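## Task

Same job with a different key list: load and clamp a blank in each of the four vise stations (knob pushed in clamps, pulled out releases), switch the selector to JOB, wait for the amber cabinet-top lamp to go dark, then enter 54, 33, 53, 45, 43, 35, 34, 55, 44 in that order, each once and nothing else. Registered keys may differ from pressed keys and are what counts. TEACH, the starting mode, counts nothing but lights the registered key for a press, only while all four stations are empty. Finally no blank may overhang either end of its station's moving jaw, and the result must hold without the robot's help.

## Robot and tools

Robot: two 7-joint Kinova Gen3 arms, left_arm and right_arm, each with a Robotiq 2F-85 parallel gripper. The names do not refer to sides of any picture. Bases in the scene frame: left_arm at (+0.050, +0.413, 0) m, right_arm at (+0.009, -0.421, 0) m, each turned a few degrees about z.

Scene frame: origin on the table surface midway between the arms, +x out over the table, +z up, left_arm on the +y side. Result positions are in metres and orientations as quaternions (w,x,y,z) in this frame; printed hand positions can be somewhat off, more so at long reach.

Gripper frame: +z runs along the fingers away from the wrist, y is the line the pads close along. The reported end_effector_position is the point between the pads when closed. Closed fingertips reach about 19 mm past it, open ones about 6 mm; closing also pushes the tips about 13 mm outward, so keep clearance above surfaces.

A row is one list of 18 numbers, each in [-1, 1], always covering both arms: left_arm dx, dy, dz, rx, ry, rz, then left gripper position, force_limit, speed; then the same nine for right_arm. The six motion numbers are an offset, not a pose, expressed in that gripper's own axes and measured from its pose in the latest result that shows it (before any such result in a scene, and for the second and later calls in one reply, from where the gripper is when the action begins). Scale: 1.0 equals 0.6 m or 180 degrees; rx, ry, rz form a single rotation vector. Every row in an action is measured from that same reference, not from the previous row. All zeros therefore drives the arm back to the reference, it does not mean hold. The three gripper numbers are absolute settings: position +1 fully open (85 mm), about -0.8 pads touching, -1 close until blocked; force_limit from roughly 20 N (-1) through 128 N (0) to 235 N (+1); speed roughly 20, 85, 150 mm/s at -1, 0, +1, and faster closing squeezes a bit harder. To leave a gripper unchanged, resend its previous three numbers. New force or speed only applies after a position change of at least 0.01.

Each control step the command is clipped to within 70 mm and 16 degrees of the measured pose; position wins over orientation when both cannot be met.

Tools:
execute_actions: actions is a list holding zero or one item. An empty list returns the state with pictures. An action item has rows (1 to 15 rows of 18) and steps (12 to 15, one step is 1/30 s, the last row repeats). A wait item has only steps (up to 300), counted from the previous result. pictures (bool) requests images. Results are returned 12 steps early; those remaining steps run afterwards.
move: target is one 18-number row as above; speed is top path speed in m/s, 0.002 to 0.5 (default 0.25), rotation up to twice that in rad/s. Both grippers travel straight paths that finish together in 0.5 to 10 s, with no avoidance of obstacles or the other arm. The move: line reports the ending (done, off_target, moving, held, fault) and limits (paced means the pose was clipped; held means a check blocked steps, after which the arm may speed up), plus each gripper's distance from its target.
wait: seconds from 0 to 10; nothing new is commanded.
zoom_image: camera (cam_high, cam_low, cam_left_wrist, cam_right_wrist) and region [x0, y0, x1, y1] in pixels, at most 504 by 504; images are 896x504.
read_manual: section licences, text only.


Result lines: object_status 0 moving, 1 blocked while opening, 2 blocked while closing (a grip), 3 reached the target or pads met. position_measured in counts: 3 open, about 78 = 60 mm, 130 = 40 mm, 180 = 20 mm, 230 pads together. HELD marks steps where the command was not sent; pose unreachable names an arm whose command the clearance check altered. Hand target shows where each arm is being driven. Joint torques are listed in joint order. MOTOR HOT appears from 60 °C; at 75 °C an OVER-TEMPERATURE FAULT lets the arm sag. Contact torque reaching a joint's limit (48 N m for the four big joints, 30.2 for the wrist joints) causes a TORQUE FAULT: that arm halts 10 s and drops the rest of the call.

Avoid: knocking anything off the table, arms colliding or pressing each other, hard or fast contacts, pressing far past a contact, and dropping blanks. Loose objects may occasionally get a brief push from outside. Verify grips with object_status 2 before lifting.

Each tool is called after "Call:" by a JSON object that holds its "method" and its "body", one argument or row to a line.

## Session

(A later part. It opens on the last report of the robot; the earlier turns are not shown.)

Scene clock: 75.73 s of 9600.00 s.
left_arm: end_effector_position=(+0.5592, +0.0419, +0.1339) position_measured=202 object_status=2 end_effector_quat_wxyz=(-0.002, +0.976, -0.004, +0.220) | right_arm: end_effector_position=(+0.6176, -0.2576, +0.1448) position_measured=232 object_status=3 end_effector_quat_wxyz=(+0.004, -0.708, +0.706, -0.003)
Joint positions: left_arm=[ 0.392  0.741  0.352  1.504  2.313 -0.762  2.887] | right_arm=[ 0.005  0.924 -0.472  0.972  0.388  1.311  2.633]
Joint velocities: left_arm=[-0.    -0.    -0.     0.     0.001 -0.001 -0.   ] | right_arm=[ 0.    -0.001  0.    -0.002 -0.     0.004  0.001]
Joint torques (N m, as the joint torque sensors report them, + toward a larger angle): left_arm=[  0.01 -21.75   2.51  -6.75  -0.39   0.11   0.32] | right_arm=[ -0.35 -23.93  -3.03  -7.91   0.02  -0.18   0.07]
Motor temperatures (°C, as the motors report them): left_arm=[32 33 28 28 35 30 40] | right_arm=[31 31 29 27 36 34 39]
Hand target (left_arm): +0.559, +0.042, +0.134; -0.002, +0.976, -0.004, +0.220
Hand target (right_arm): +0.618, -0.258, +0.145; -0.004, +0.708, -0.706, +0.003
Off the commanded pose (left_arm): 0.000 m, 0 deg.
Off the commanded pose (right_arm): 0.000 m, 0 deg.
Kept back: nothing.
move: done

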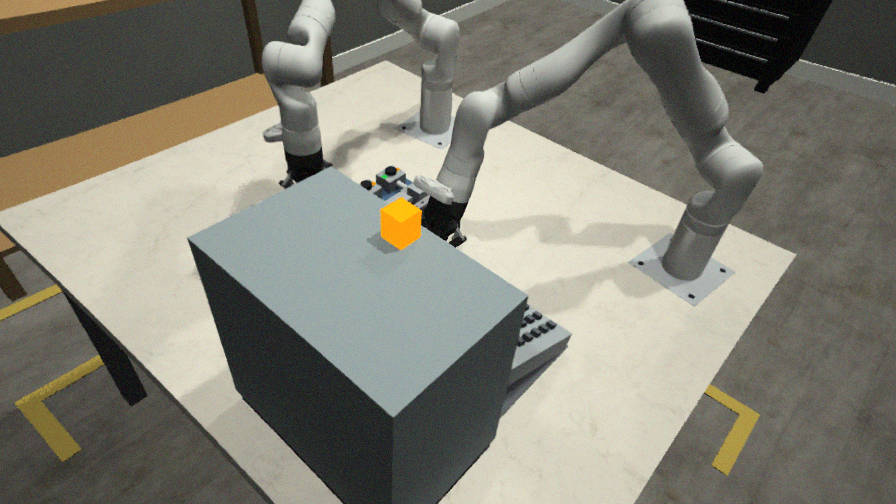

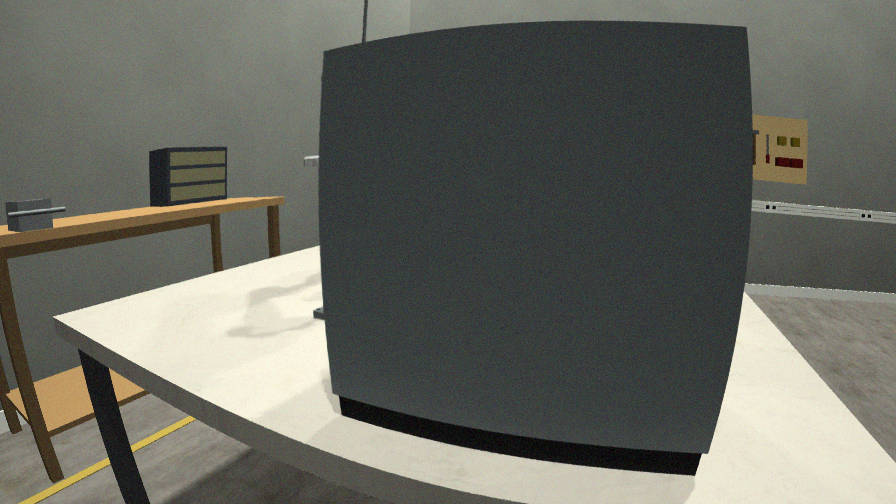

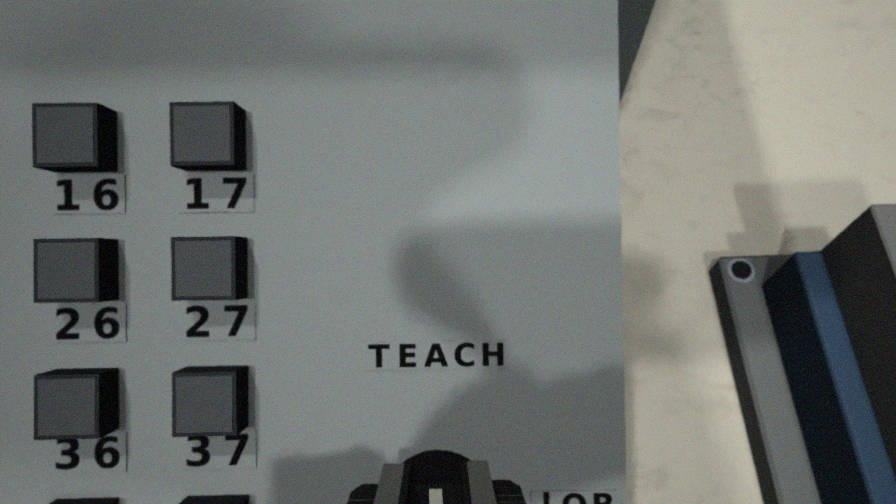

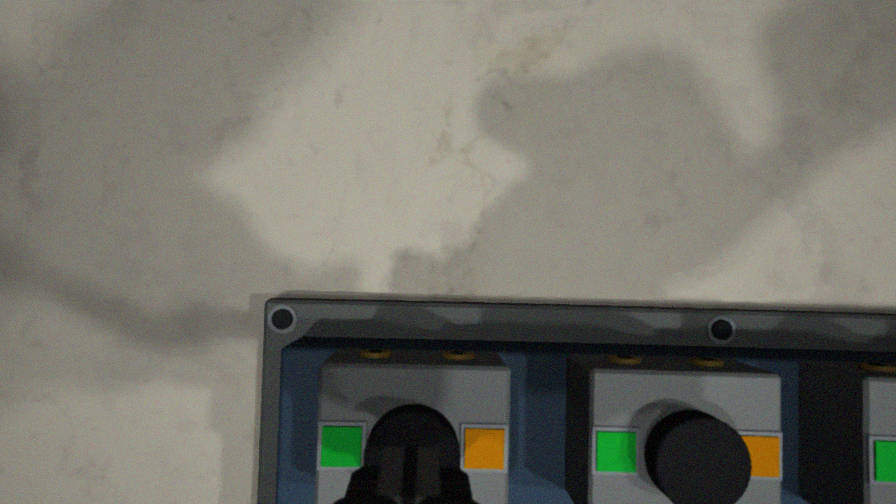

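Call:
{"method": "move", "body": {
  "target": [0,0,0,0,0,0.5,-1,-0.8,-0.5, 0.1,0.3,-0.1,0,0,0,-1,0,1],
  "speed": 0.4
}}

Call:
{"method": "execute_actions", "body": {
  "actions": [
    {"rows":[[0,0,0,0,0,0,-0.3,0,1,0,0,0,0,0,0,-1,0,1]],"steps":12}
  ]
}}

Call:
{"method": "move", "body": {
  "target": [0,0,-0.045,0,0,0,-0.3,0,1,0,0,0,0,0,0,-1,0,1],
  "speed": 0.08
}}

Call:
{"method": "move", "body": {
  "target": [-0.2102,0.0667,0.01,0,0,-0.502,-1,0,1,0,0,0,0,0,0,-1,0,1],
  "speed": 0.45
}}

Scene clock: 78.97 s of 9600.00 s.
left_arm: end_effector_position=(+0.5544, +0.0368, +0.1317) position_measured=202 object_status=2 end_effector_quat_wxyz=(-0.153, +0.684, -0.696, +0.154) | right_arm: end_effector_position=(+0.4374, -0.3183, +0.2026) position_measured=232 object_status=3 end_effector_quat_wxyz=(+0.004, -0.708, +0.706, -0.003)
Joint positions: left_arm=[ 0.233  0.81   0.662  1.514  2.068 -0.899  1.469] | right_arm=[ 0.216  0.454 -0.563  1.679  0.273  1.078  2.597]
Joint velocities: left_arm=[-0.001  0.     0.    -0.004  0.007 -0.003 -0.014] | right_arm=[ 0.005 -0.007 -0.     0.003 -0.002 -0.001  0.001]
Joint torques (N m, as the joint torque sensors report them, + toward a larger angle): left_arm=[ -3.57 -23.91   1.55  -7.11  -2.    -1.39   0.39] | right_arm=[  0.05 -15.39  -2.77  -7.47   0.27  -0.31   0.09]
Motor temperatures (°C, as the motors report them): left_arm=[32 33 28 28 35 30 40] | right_arm=[31 32 29 27 36 34 39]
Hand target (left_arm): +0.559, +0.042, +0.134; -0.157, +0.687, -0.693, +0.154
Hand target (right_arm): +0.437, -0.318, +0.203; -0.004, +0.708, -0.707, +0.003
Off the commanded pose (left_arm): 0.007 m, 1 deg.
Off the commanded pose (right_arm): 0.000 m, 0 deg.
Kept back: nothing.
move: off_target (left_arm)

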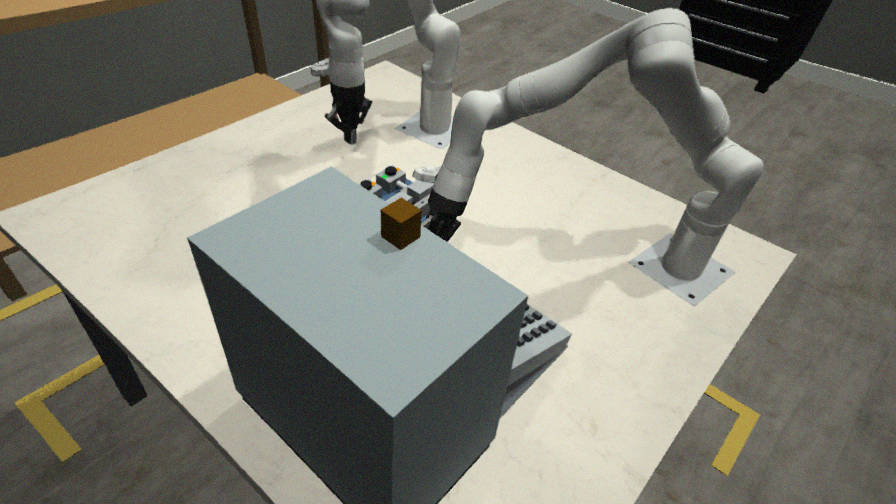

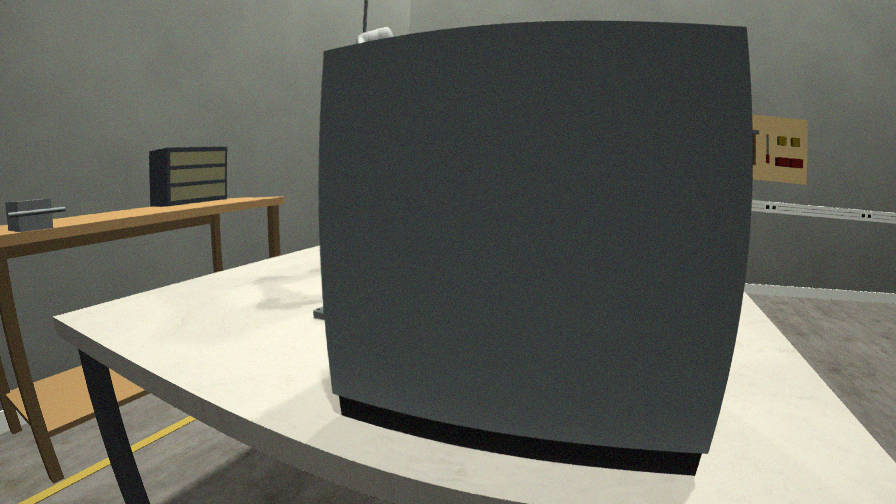

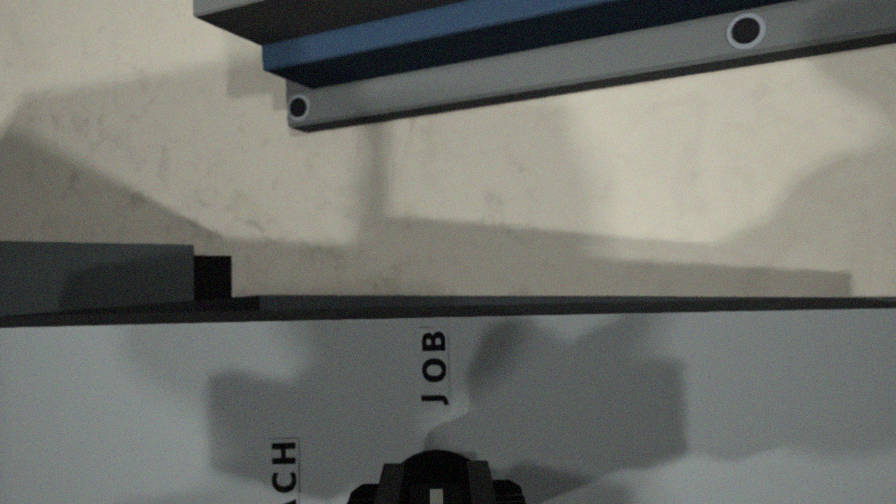

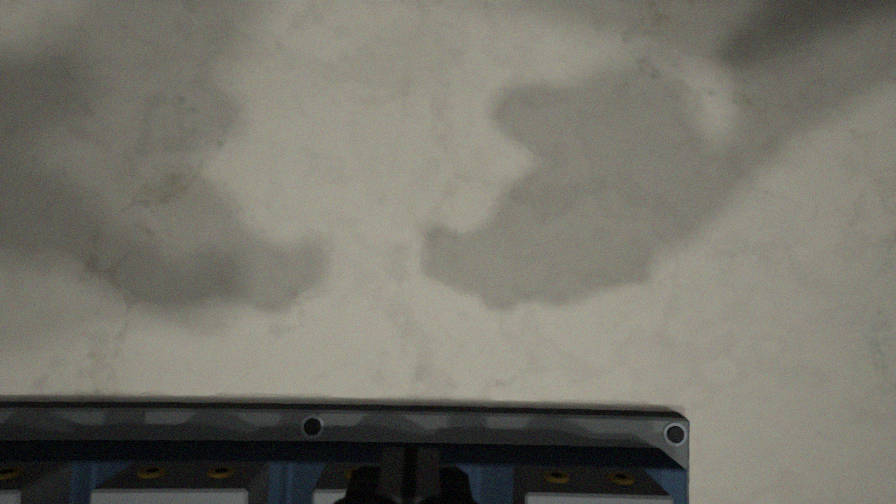

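Scene clock: 79.00 s of 9600.00 s.
left_arm: end_effector_position=(+0.5544, +0.0368, +0.1317) position_measured=202 object_status=2 end_effector_quat_wxyz=(-0.153, +0.684, -0.696, +0.154) | right_arm: end_effector_position=(+0.4374, -0.3184, +0.2026) position_measured=232 object_status=3 end_effector_quat_wxyz=(+0.004, -0.708, +0.706, -0.003)
Joint positions: left_arm=[ 0.233  0.81   0.662  1.514  2.068 -0.899  1.468] | right_arm=[ 0.216  0.453 -0.563  1.679  0.272  1.078  2.597]
Joint velocities: left_arm=[ 0.     0.    -0.001 -0.003  0.005 -0.002 -0.009] | right_arm=[ 0.003 -0.004 -0.001  0.001 -0.001 -0.001  0.   ]
Joint torques (N m, as the joint torque sensors report them, + toward a larger angle): left_arm=[ -3.89 -23.84   1.49  -7.8   -1.63  -1.36   0.34] | right_arm=[ -0.13 -15.4   -2.75  -7.43   0.08  -0.25  -0.05]
Motor temperatures (°C, as the motors report them): left_arm=[32 33 28 28 35 30 40] | right_arm=[31 32 29 27 36 34 39]
Kept back: the last 12 steps of this action, its rows measured from the state above.
Steps of this call (step 1: nothing new was sent). Readings (end_effector_position | what the end effector reports):
1: the state above

Scene clock: 80.27 s of 9600.00 s.
left_arm: end_effector_position=(+0.5430, +0.0369, +0.1559) position_measured=167 object_status=3 end_effector_quat_wxyz=(-0.153, +0.684, -0.696, +0.154) | right_arm: end_effector_position=(+0.4374, -0.3184, +0.2026) position_measured=232 object_status=3 end_effector_quat_wxyz=(+0.004, -0.708, +0.706, -0.003)
Joint positions: left_arm=[ 0.228  0.764  0.688  1.52   2.105 -0.936  1.449] | right_arm=[ 0.216  0.453 -0.563  1.679  0.272  1.078  2.597]
Joint velocities: left_arm=[ 0.    -0.005  0.001  0.001  0.001 -0.001 -0.001] | right_arm=[-0.    -0.     0.001  0.001 -0.     0.     0.   ]
Joint torques (N m, as the joint torque sensors report them, + toward a larger angle): left_arm=[  0.15 -20.84   4.87  -6.37  -0.67   0.     0.2 ] | right_arm=[ -0.39 -15.59  -2.65  -7.33   0.21  -0.24   0.01]
Motor temperatures (°C, as the motors report them): left_arm=[32 33 28 28 35 30 40] | right_arm=[31 32 29 27 36 34 39]
Hand target (left_arm): +0.543, +0.037, +0.156; -0.153, +0.684, -0.696, +0.154
Hand target (right_arm): +0.437, -0.318, +0.203; -0.004, +0.708, -0.706, +0.003
Off your previous action's commanded pose (left_arm): 0.000 m, 0 deg at its last step (step 12 of this call).
Off your previous action's commanded pose (right_arm): 0.000 m, 0 deg at its last step (step 12 of this call).
Off the commanded pose (left_arm): 0.000 m, 0 deg.
Off the commanded pose (right_arm): 0.000 m, 0 deg.
Kept back: nothing.
move: done

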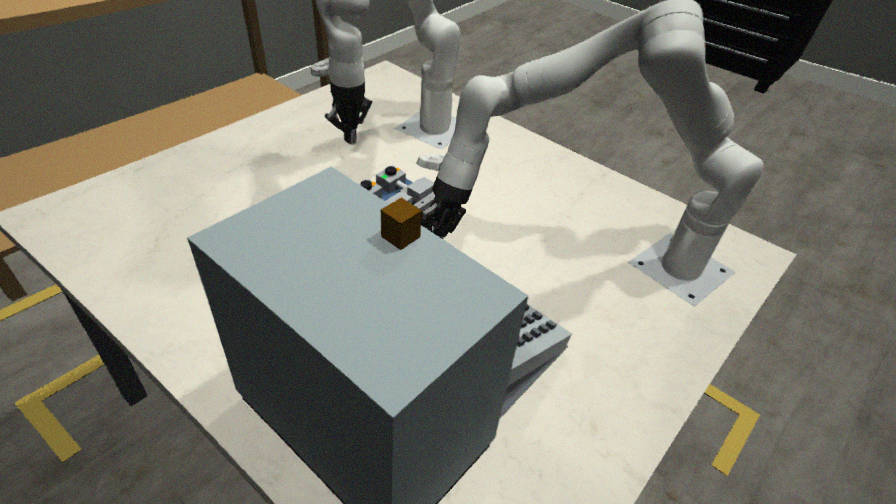

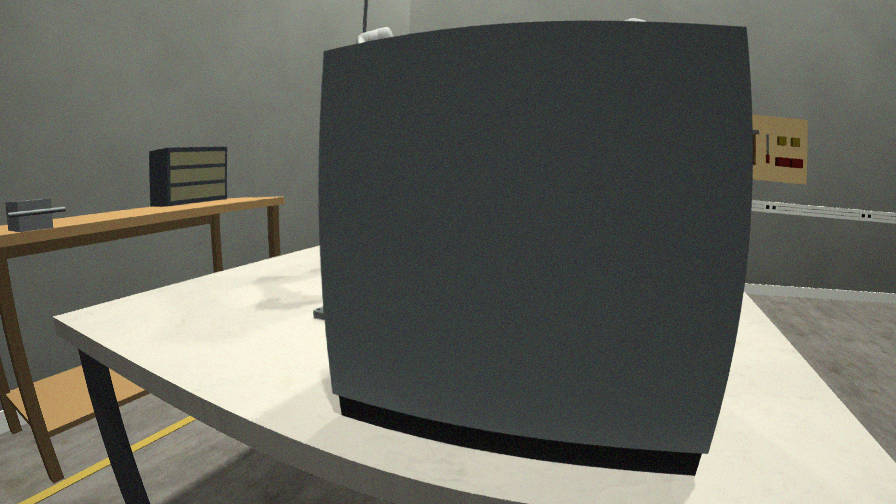

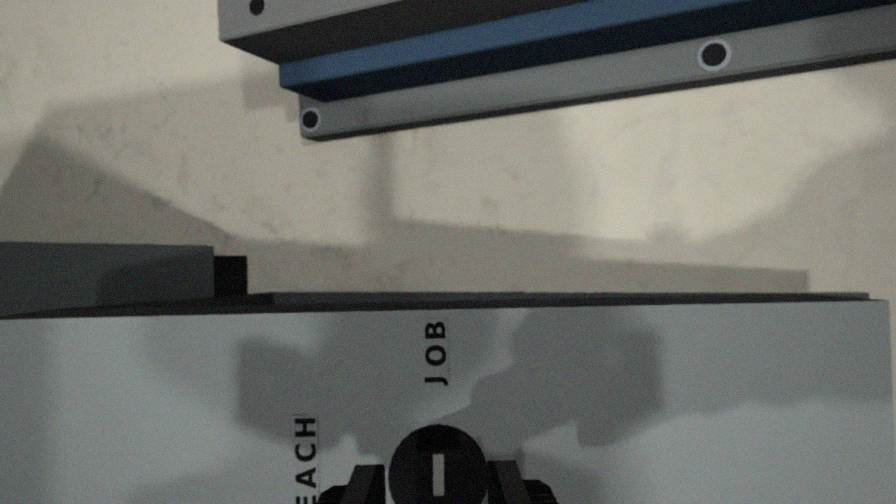

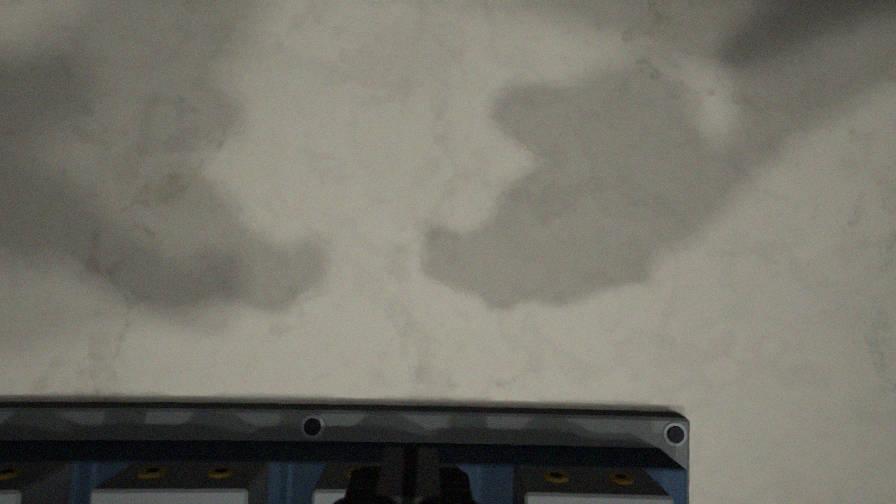

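Scene clock: 82.60 s of 9600.00 s.
left_arm: end_effector_position=(+0.5107, +0.1640, +0.1335) position_measured=232 object_status=3 end_effector_quat_wxyz=(+0.001, +0.976, -0.005, +0.216) | right_arm: end_effector_position=(+0.4374, -0.3184, +0.2026) position_measured=232 object_status=3 end_effector_quat_wxyz=(+0.004, -0.708, +0.706, -0.003)
Joint positions: left_arm=[ 0.238  0.524  0.295  1.924  2.251 -0.504  2.918] | right_arm=[ 0.216  0.453 -0.563  1.679  0.272  1.078  2.597]
Joint velocities: left_arm=[ 0.012 -0.004 -0.006  0.005 -0.009  0.006  0.016] | right_arm=[ 0. -0. -0.  0. -0. -0.  0.]
Joint torques (N m, as the joint torque sensors report them, + toward a larger angle): left_arm=[ -0.05 -16.86   1.51  -5.38   0.05   0.16  -0.01] | right_arm=[ -0.21 -15.35  -2.74  -7.34   0.02  -0.33  -0.01]
Motor temperatures (°C, as the motors report them): left_arm=[32 33 28 28 35 30 40] | right_arm=[31 32 29 27 36 34 39]
Hand target (left_arm): +0.510, +0.164, +0.134; +0.002, +0.976, -0.005, +0.216
Hand target (right_arm): +0.437, -0.318, +0.203; -0.004, +0.708, -0.706, +0.003
Off the commanded pose (left_arm): 0.001 m, 0 deg.
Off the commanded pose (right_arm): 0.000 m, 0 deg.
Kept back: nothing.
move: done

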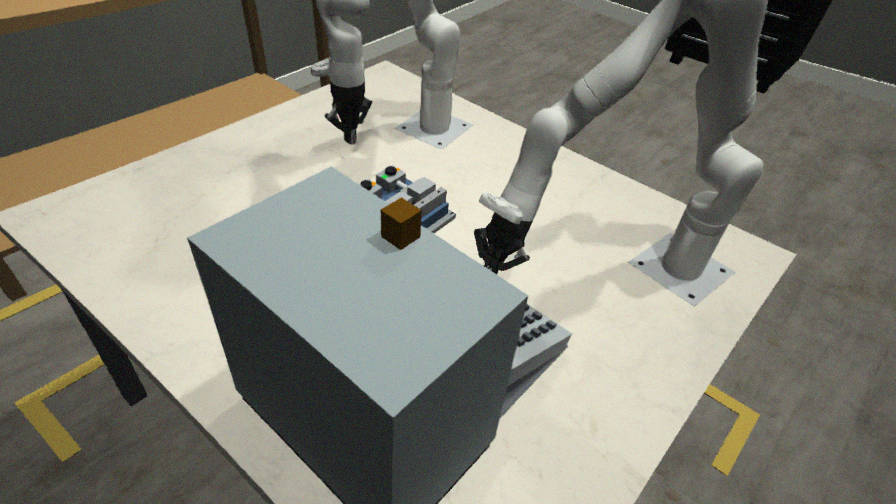

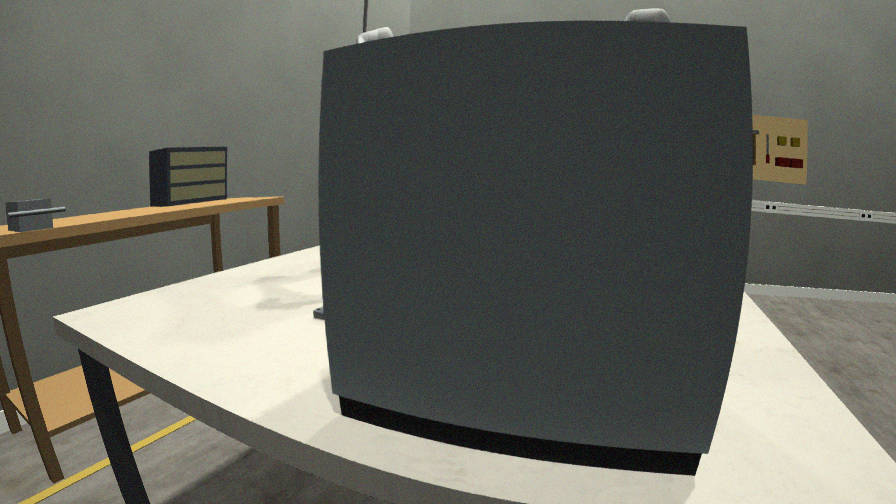

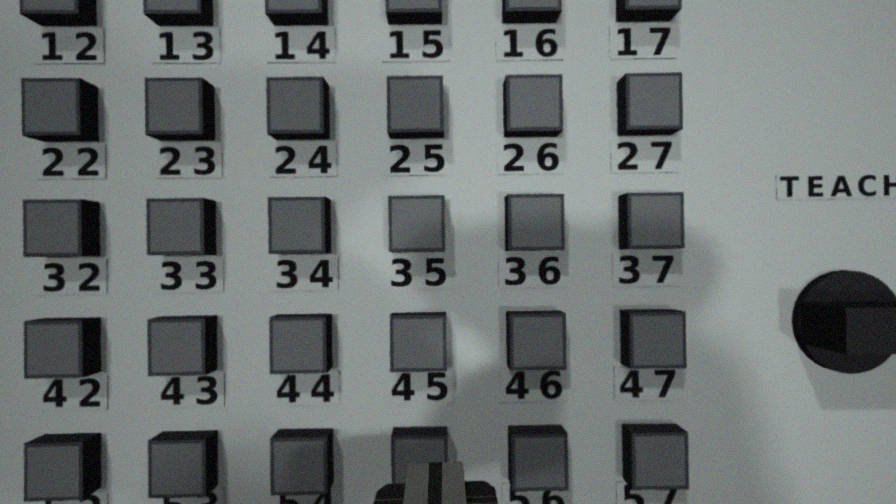

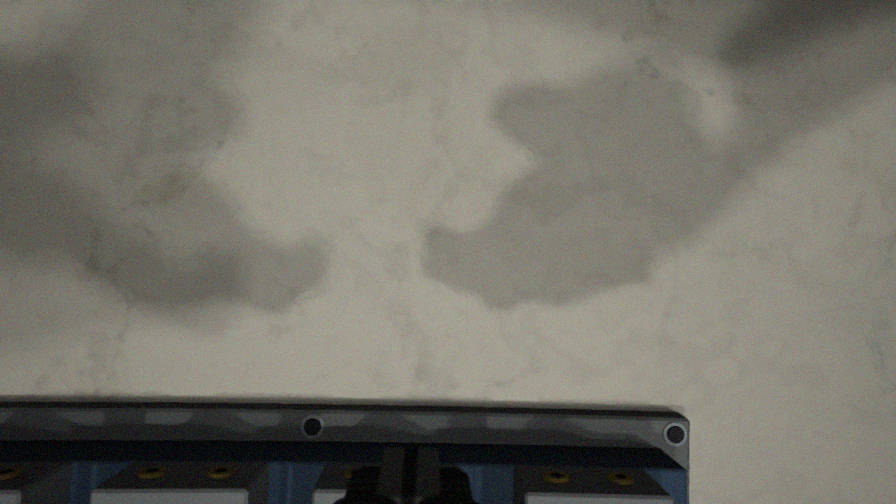

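Call:
{"method": "move", "body": {
  "target": [0.003,-0.0075,0.0237,0,0,-0.003,-1,0,1,0,0,0,0,0,0,-1,0,1],
  "speed": 0.08
}}

Call:
{"method": "move", "body": {
  "target": [0,0,0.0235,0,0,0,-1,0,1,0,0,0,0,0,0,-1,0,1],
  "speed": 0.03
}}

Call:
{"method": "move", "body": {
  "target": [0,0,-0.02,0,0,0,-1,0,1,0,0,0,0,0,0,-1,0,1],
  "speed": 0.07
}}

Call:
{"method": "move", "body": {
  "target": [0.1134,-0.0567,0,0,0,0,-1,0,1,0,0,0,0,0,0,-1,0,1],
  "speed": 0.15
}}

Scene clock: 85.63 s of 9600.00 s.
left_arm: end_effector_position=(+0.5183, +0.1684, +0.1216) position_measured=232 object_status=3 end_effector_quat_wxyz=(+0.002, +0.976, +0.000, +0.216) | right_arm: end_effector_position=(+0.4374, -0.3184, +0.2026) position_measured=232 object_status=3 end_effector_quat_wxyz=(+0.004, -0.708, +0.706, -0.003)
Joint positions: left_arm=[ 0.24   0.551  0.268  1.923  2.224 -0.47   2.941] | right_arm=[ 0.216  0.453 -0.563  1.679  0.272  1.078  2.597]
Joint velocities: left_arm=[ 0.002  0.006 -0.003  0.    -0.003  0.005  0.003] | right_arm=[-0.001 -0.     0.    -0.     0.001 -0.    -0.001]
Joint torques (N m, as the joint torque sensors report them, + toward a larger angle): left_arm=[  0.12 -17.41   2.09  -5.66  -0.21  -0.25   0.18] | right_arm=[ -0.24 -15.46  -2.56  -7.3    0.08  -0.2    0.1 ]
Motor temperatures (°C, as the motors report them): left_arm=[32 33 28 28 35 30 40] | right_arm=[31 32 29 27 36 34 39]
Hand target (left_arm): +0.518, +0.168, +0.121; +0.002, +0.976, +0.000, +0.216
Hand target (right_arm): +0.437, -0.318, +0.203; -0.004, +0.708, -0.706, +0.003
Off the commanded pose (left_arm): 0.000 m, 0 deg.
Off the commanded pose (right_arm): 0.000 m, 0 deg.
Kept back: nothing.
move: done

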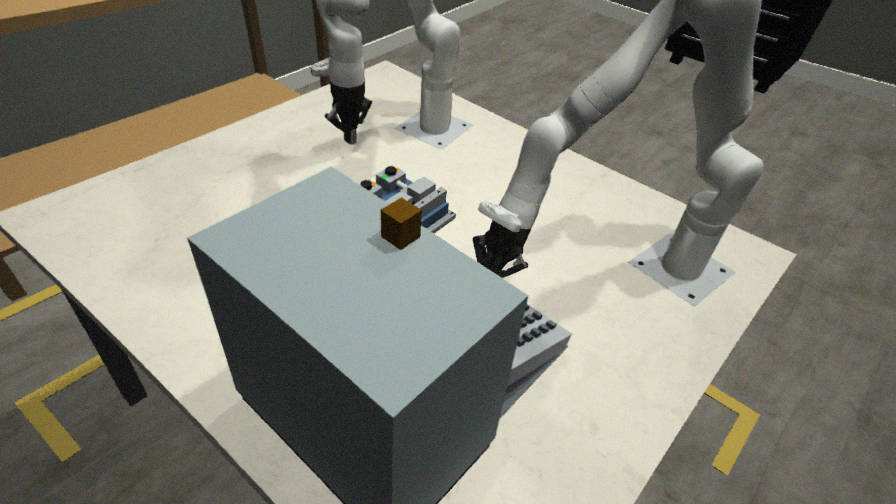

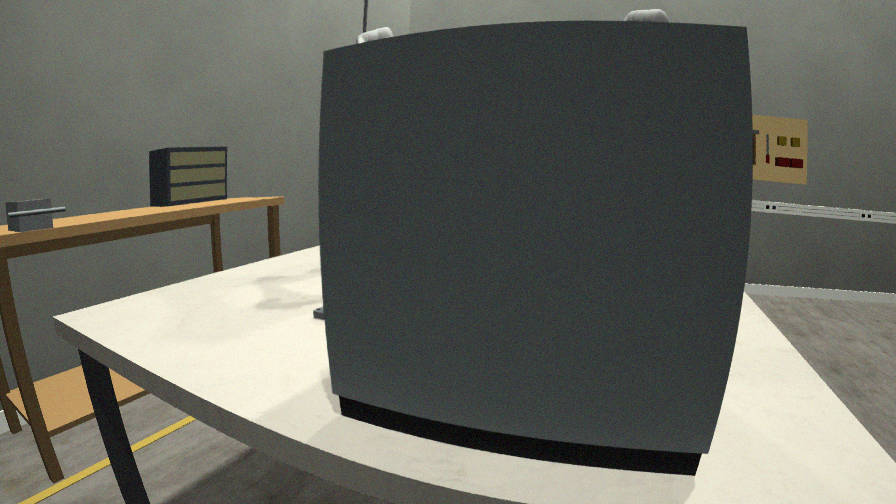

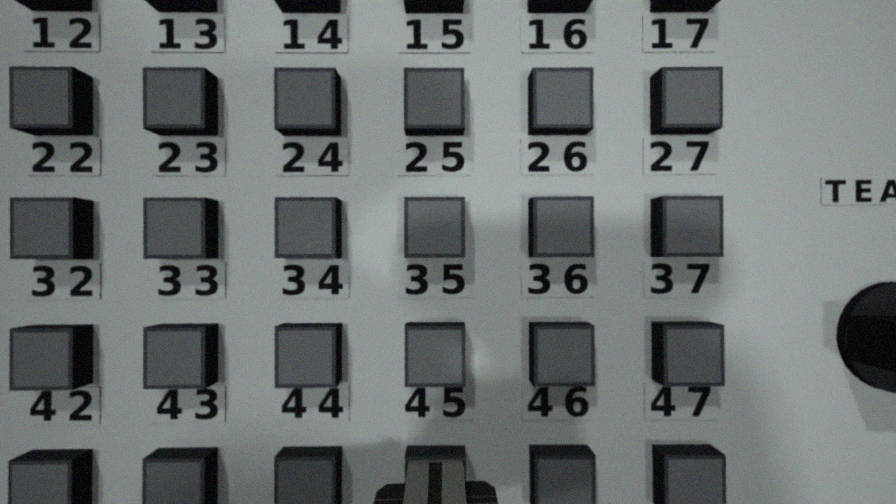

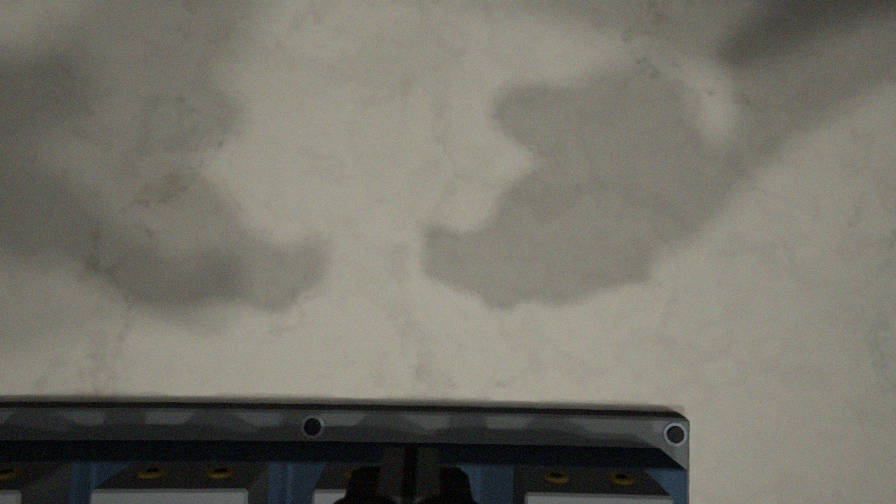

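Scene clock: 86.37 s of 9600.00 s.
left_arm: end_effector_position=(+0.5237, +0.1683, +0.1101) position_measured=232 object_status=3 end_effector_quat_wxyz=(+0.002, +0.976, -0.000, +0.216) | right_arm: end_effector_position=(+0.4374, -0.3184, +0.2026) position_measured=232 object_status=3 end_effector_quat_wxyz=(+0.004, -0.708, +0.706, -0.003)
Joint positions: left_arm=[ 0.254  0.578  0.241  1.919  2.195 -0.444  2.968] | right_arm=[ 0.216  0.453 -0.563  1.679  0.272  1.078  2.597]
Joint velocities: left_arm=[ 0.005  0.    -0.004  0.001 -0.005  0.002  0.005] | right_arm=[-0.001  0.001 -0.001  0.    -0.     0.     0.   ]
Joint torques (N m, as the joint torque sensors report them, + toward a larger angle): left_arm=[ -0.47 -15.42   1.12  -6.43  -0.33   0.66  -0.09] | right_arm=[ -0.28 -15.54  -2.79  -7.42   0.07  -0.28   0.05]
Motor temperatures (°C, as the motors report them): left_arm=[32 33 28 28 35 30 40] | right_arm=[31 32 29 27 36 34 39]
Hand target (left_arm): +0.524, +0.168, +0.109; +0.002, +0.976, +0.000, +0.216
Hand target (right_arm): +0.437, -0.318, +0.203; -0.004, +0.708, -0.706, +0.003
Off the commanded pose (left_arm): 0.001 m, 0 deg.
Off the commanded pose (right_arm): 0.000 m, 0 deg.
Kept back: nothing.
move: done

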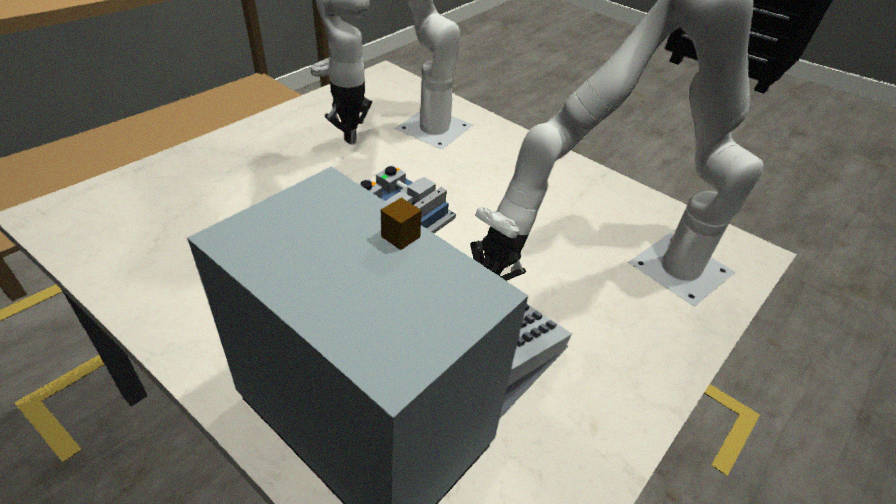

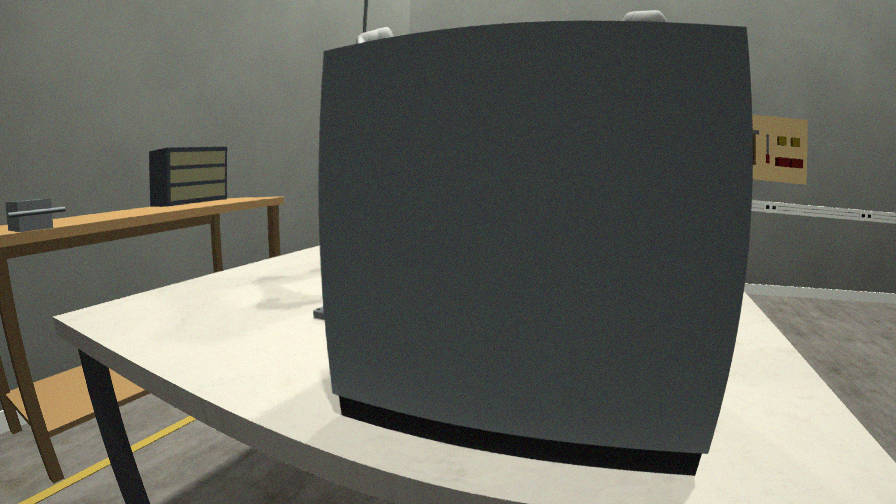

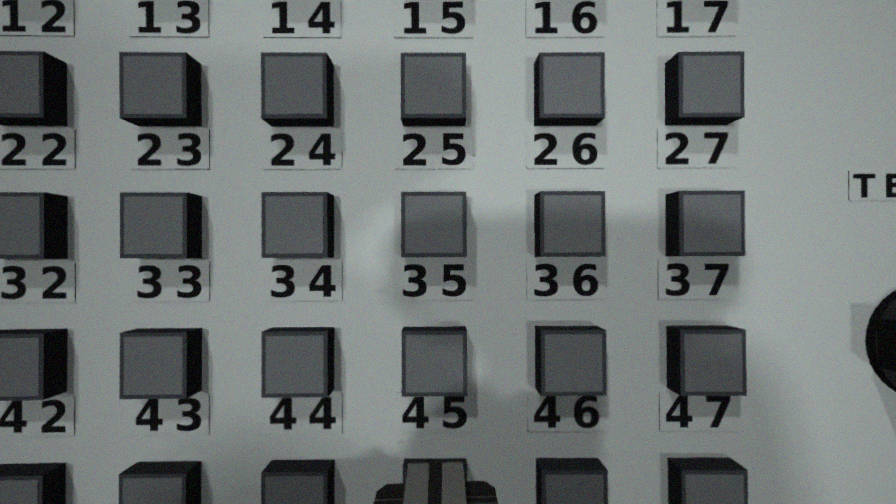

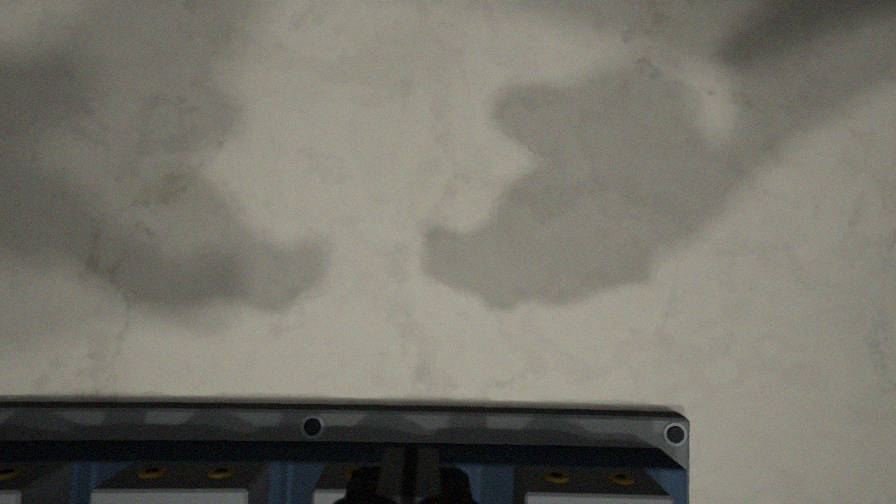

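Scene clock: 87.10 s of 9600.00 s.
left_arm: end_effector_position=(+0.5186, +0.1682, +0.1207) position_measured=232 object_status=3 end_effector_quat_wxyz=(+0.002, +0.976, -0.000, +0.216) | right_arm: end_effector_position=(+0.4374, -0.3184, +0.2026) position_measured=232 object_status=3 end_effector_quat_wxyz=(+0.004, -0.708, +0.706, -0.003)
Joint positions: left_arm=[ 0.243  0.553  0.265  1.924  2.22  -0.468  2.945] | right_arm=[ 0.216  0.453 -0.563  1.679  0.272  1.078  2.597]
Joint velocities: left_arm=[-0.003 -0.003  0.002  0.     0.004 -0.005 -0.004] | right_arm=[ 0.001 -0.    -0.    -0.001 -0.    -0.001  0.   ]
Joint torques (N m, as the joint torque sensors report them, + toward a larger angle): left_arm=[ -0.01 -17.25   1.95  -5.64  -0.31   0.17   0.25] | right_arm=[ -0.31 -15.42  -2.68  -7.49   0.09  -0.27  -0.02]
Motor temperatures (°C, as the motors report them): left_arm=[32 33 28 28 35 30 40] | right_arm=[31 32 29 27 36 34 39]
Hand target (left_arm): +0.519, +0.168, +0.121; +0.002, +0.976, -0.000, +0.216
Hand target (right_arm): +0.437, -0.318, +0.203; -0.004, +0.708, -0.706, +0.003
Off the commanded pose (left_arm): 0.000 m, 0 deg.
Off the commanded pose (right_arm): 0.000 m, 0 deg.
Kept back: nothing.
move: done

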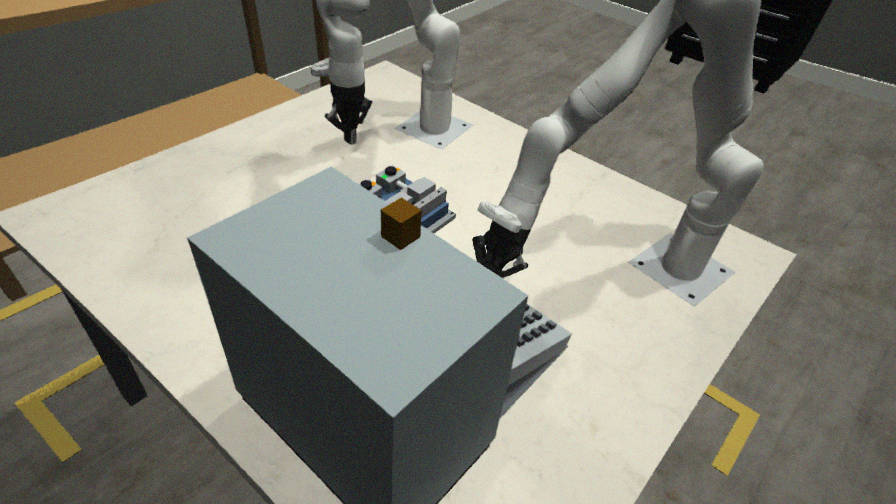

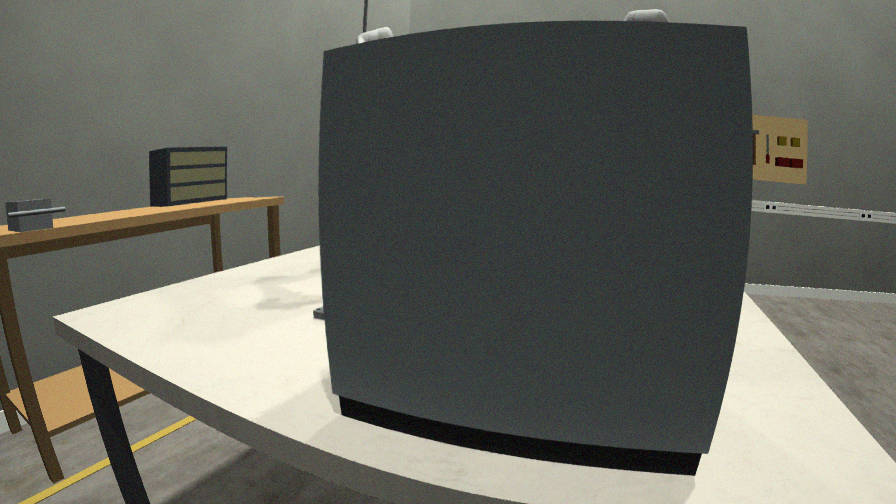

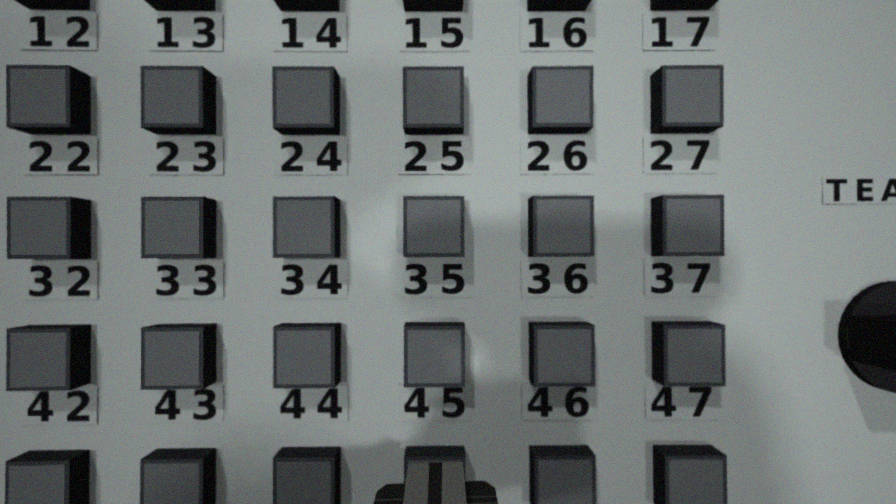

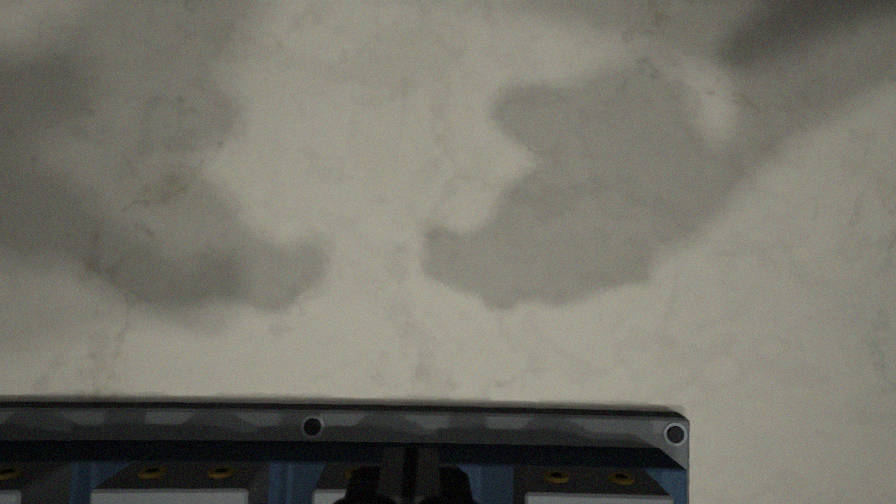

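Scene clock: 88.17 s of 9600.00 s.
left_arm: end_effector_position=(+0.5801, +0.2022, +0.1494) position_measured=232 object_status=3 end_effector_quat_wxyz=(+0.003, +0.976, -0.000, +0.217) | right_arm: end_effector_position=(+0.4374, -0.3184, +0.2026) position_measured=232 object_status=3 end_effector_quat_wxyz=(+0.004, -0.708, +0.706, -0.003)
Joint positions: left_arm=[ 0.034  0.573  0.384  1.78   2.34  -0.553  2.665] | right_arm=[ 0.216  0.453 -0.563  1.679  0.272  1.078  2.597]
Joint velocities: left_arm=[-0.007  0.003  0.001 -0.002  0.004 -0.003 -0.005] | right_arm=[-0.001  0.001  0.001  0.    -0.001 -0.001  0.   ]
Joint torques (N m, as the joint torque sensors report them, + toward a larger angle): left_arm=[ -0.11 -18.91   2.47  -6.4   -0.08   0.39   0.15] | right_arm=[ -0.35 -15.47  -2.59  -7.44  -0.04  -0.21  -0.03]
Motor temperatures (°C, as the motors report them): left_arm=[32 33 28 28 35 30 40] | right_arm=[31 32 29 27 36 34 39]
Hand target (left_arm): +0.580, +0.202, +0.149; +0.002, +0.976, -0.000, +0.217
Hand target (right_arm): +0.437, -0.318, +0.203; -0.004, +0.708, -0.706, +0.003
Off the commanded pose (left_arm): 0.000 m, 0 deg.
Off the commanded pose (right_arm): 0.000 m, 0 deg.
Kept back: nothing.
move: done

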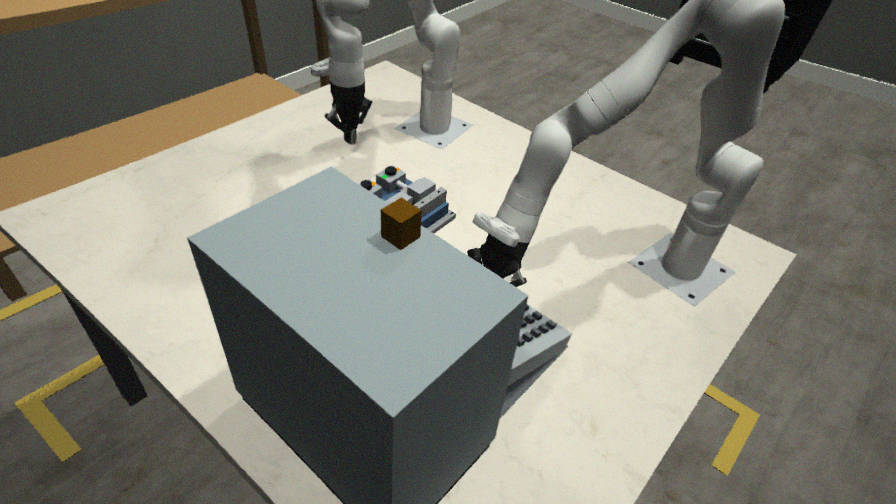

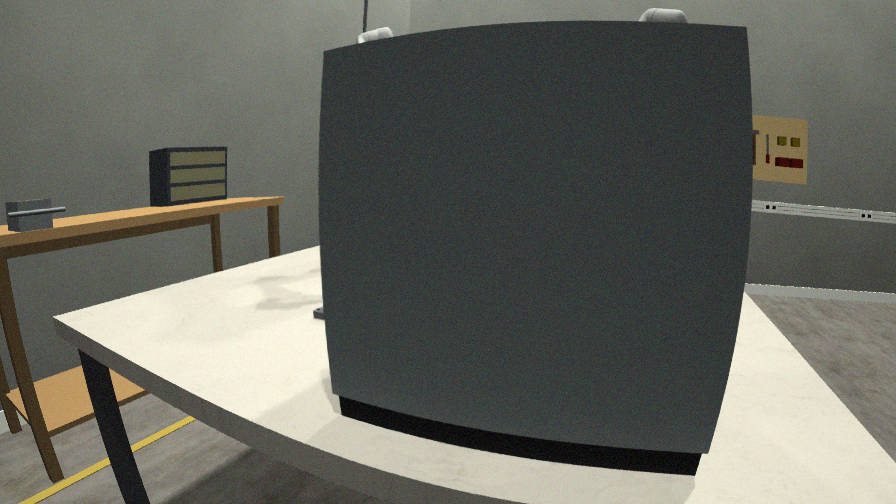

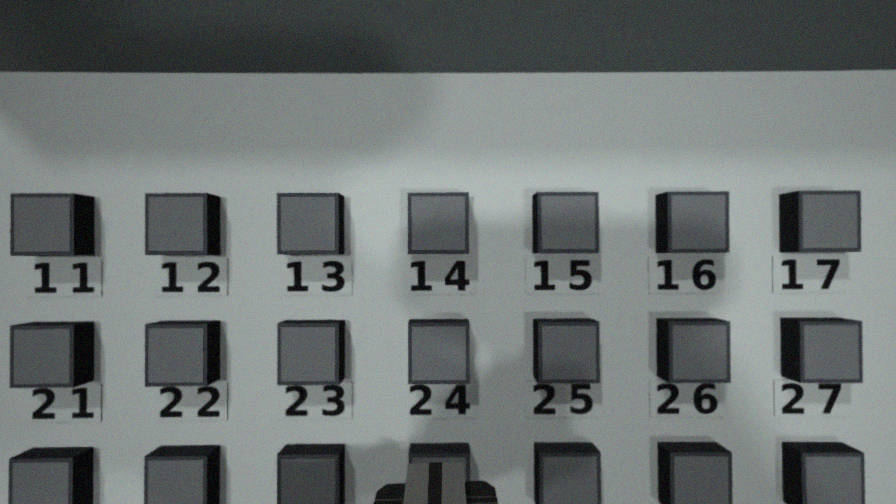

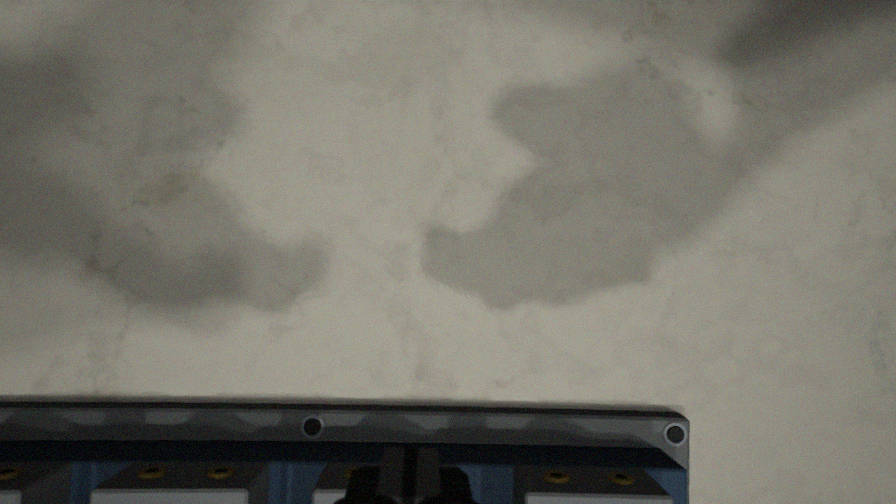

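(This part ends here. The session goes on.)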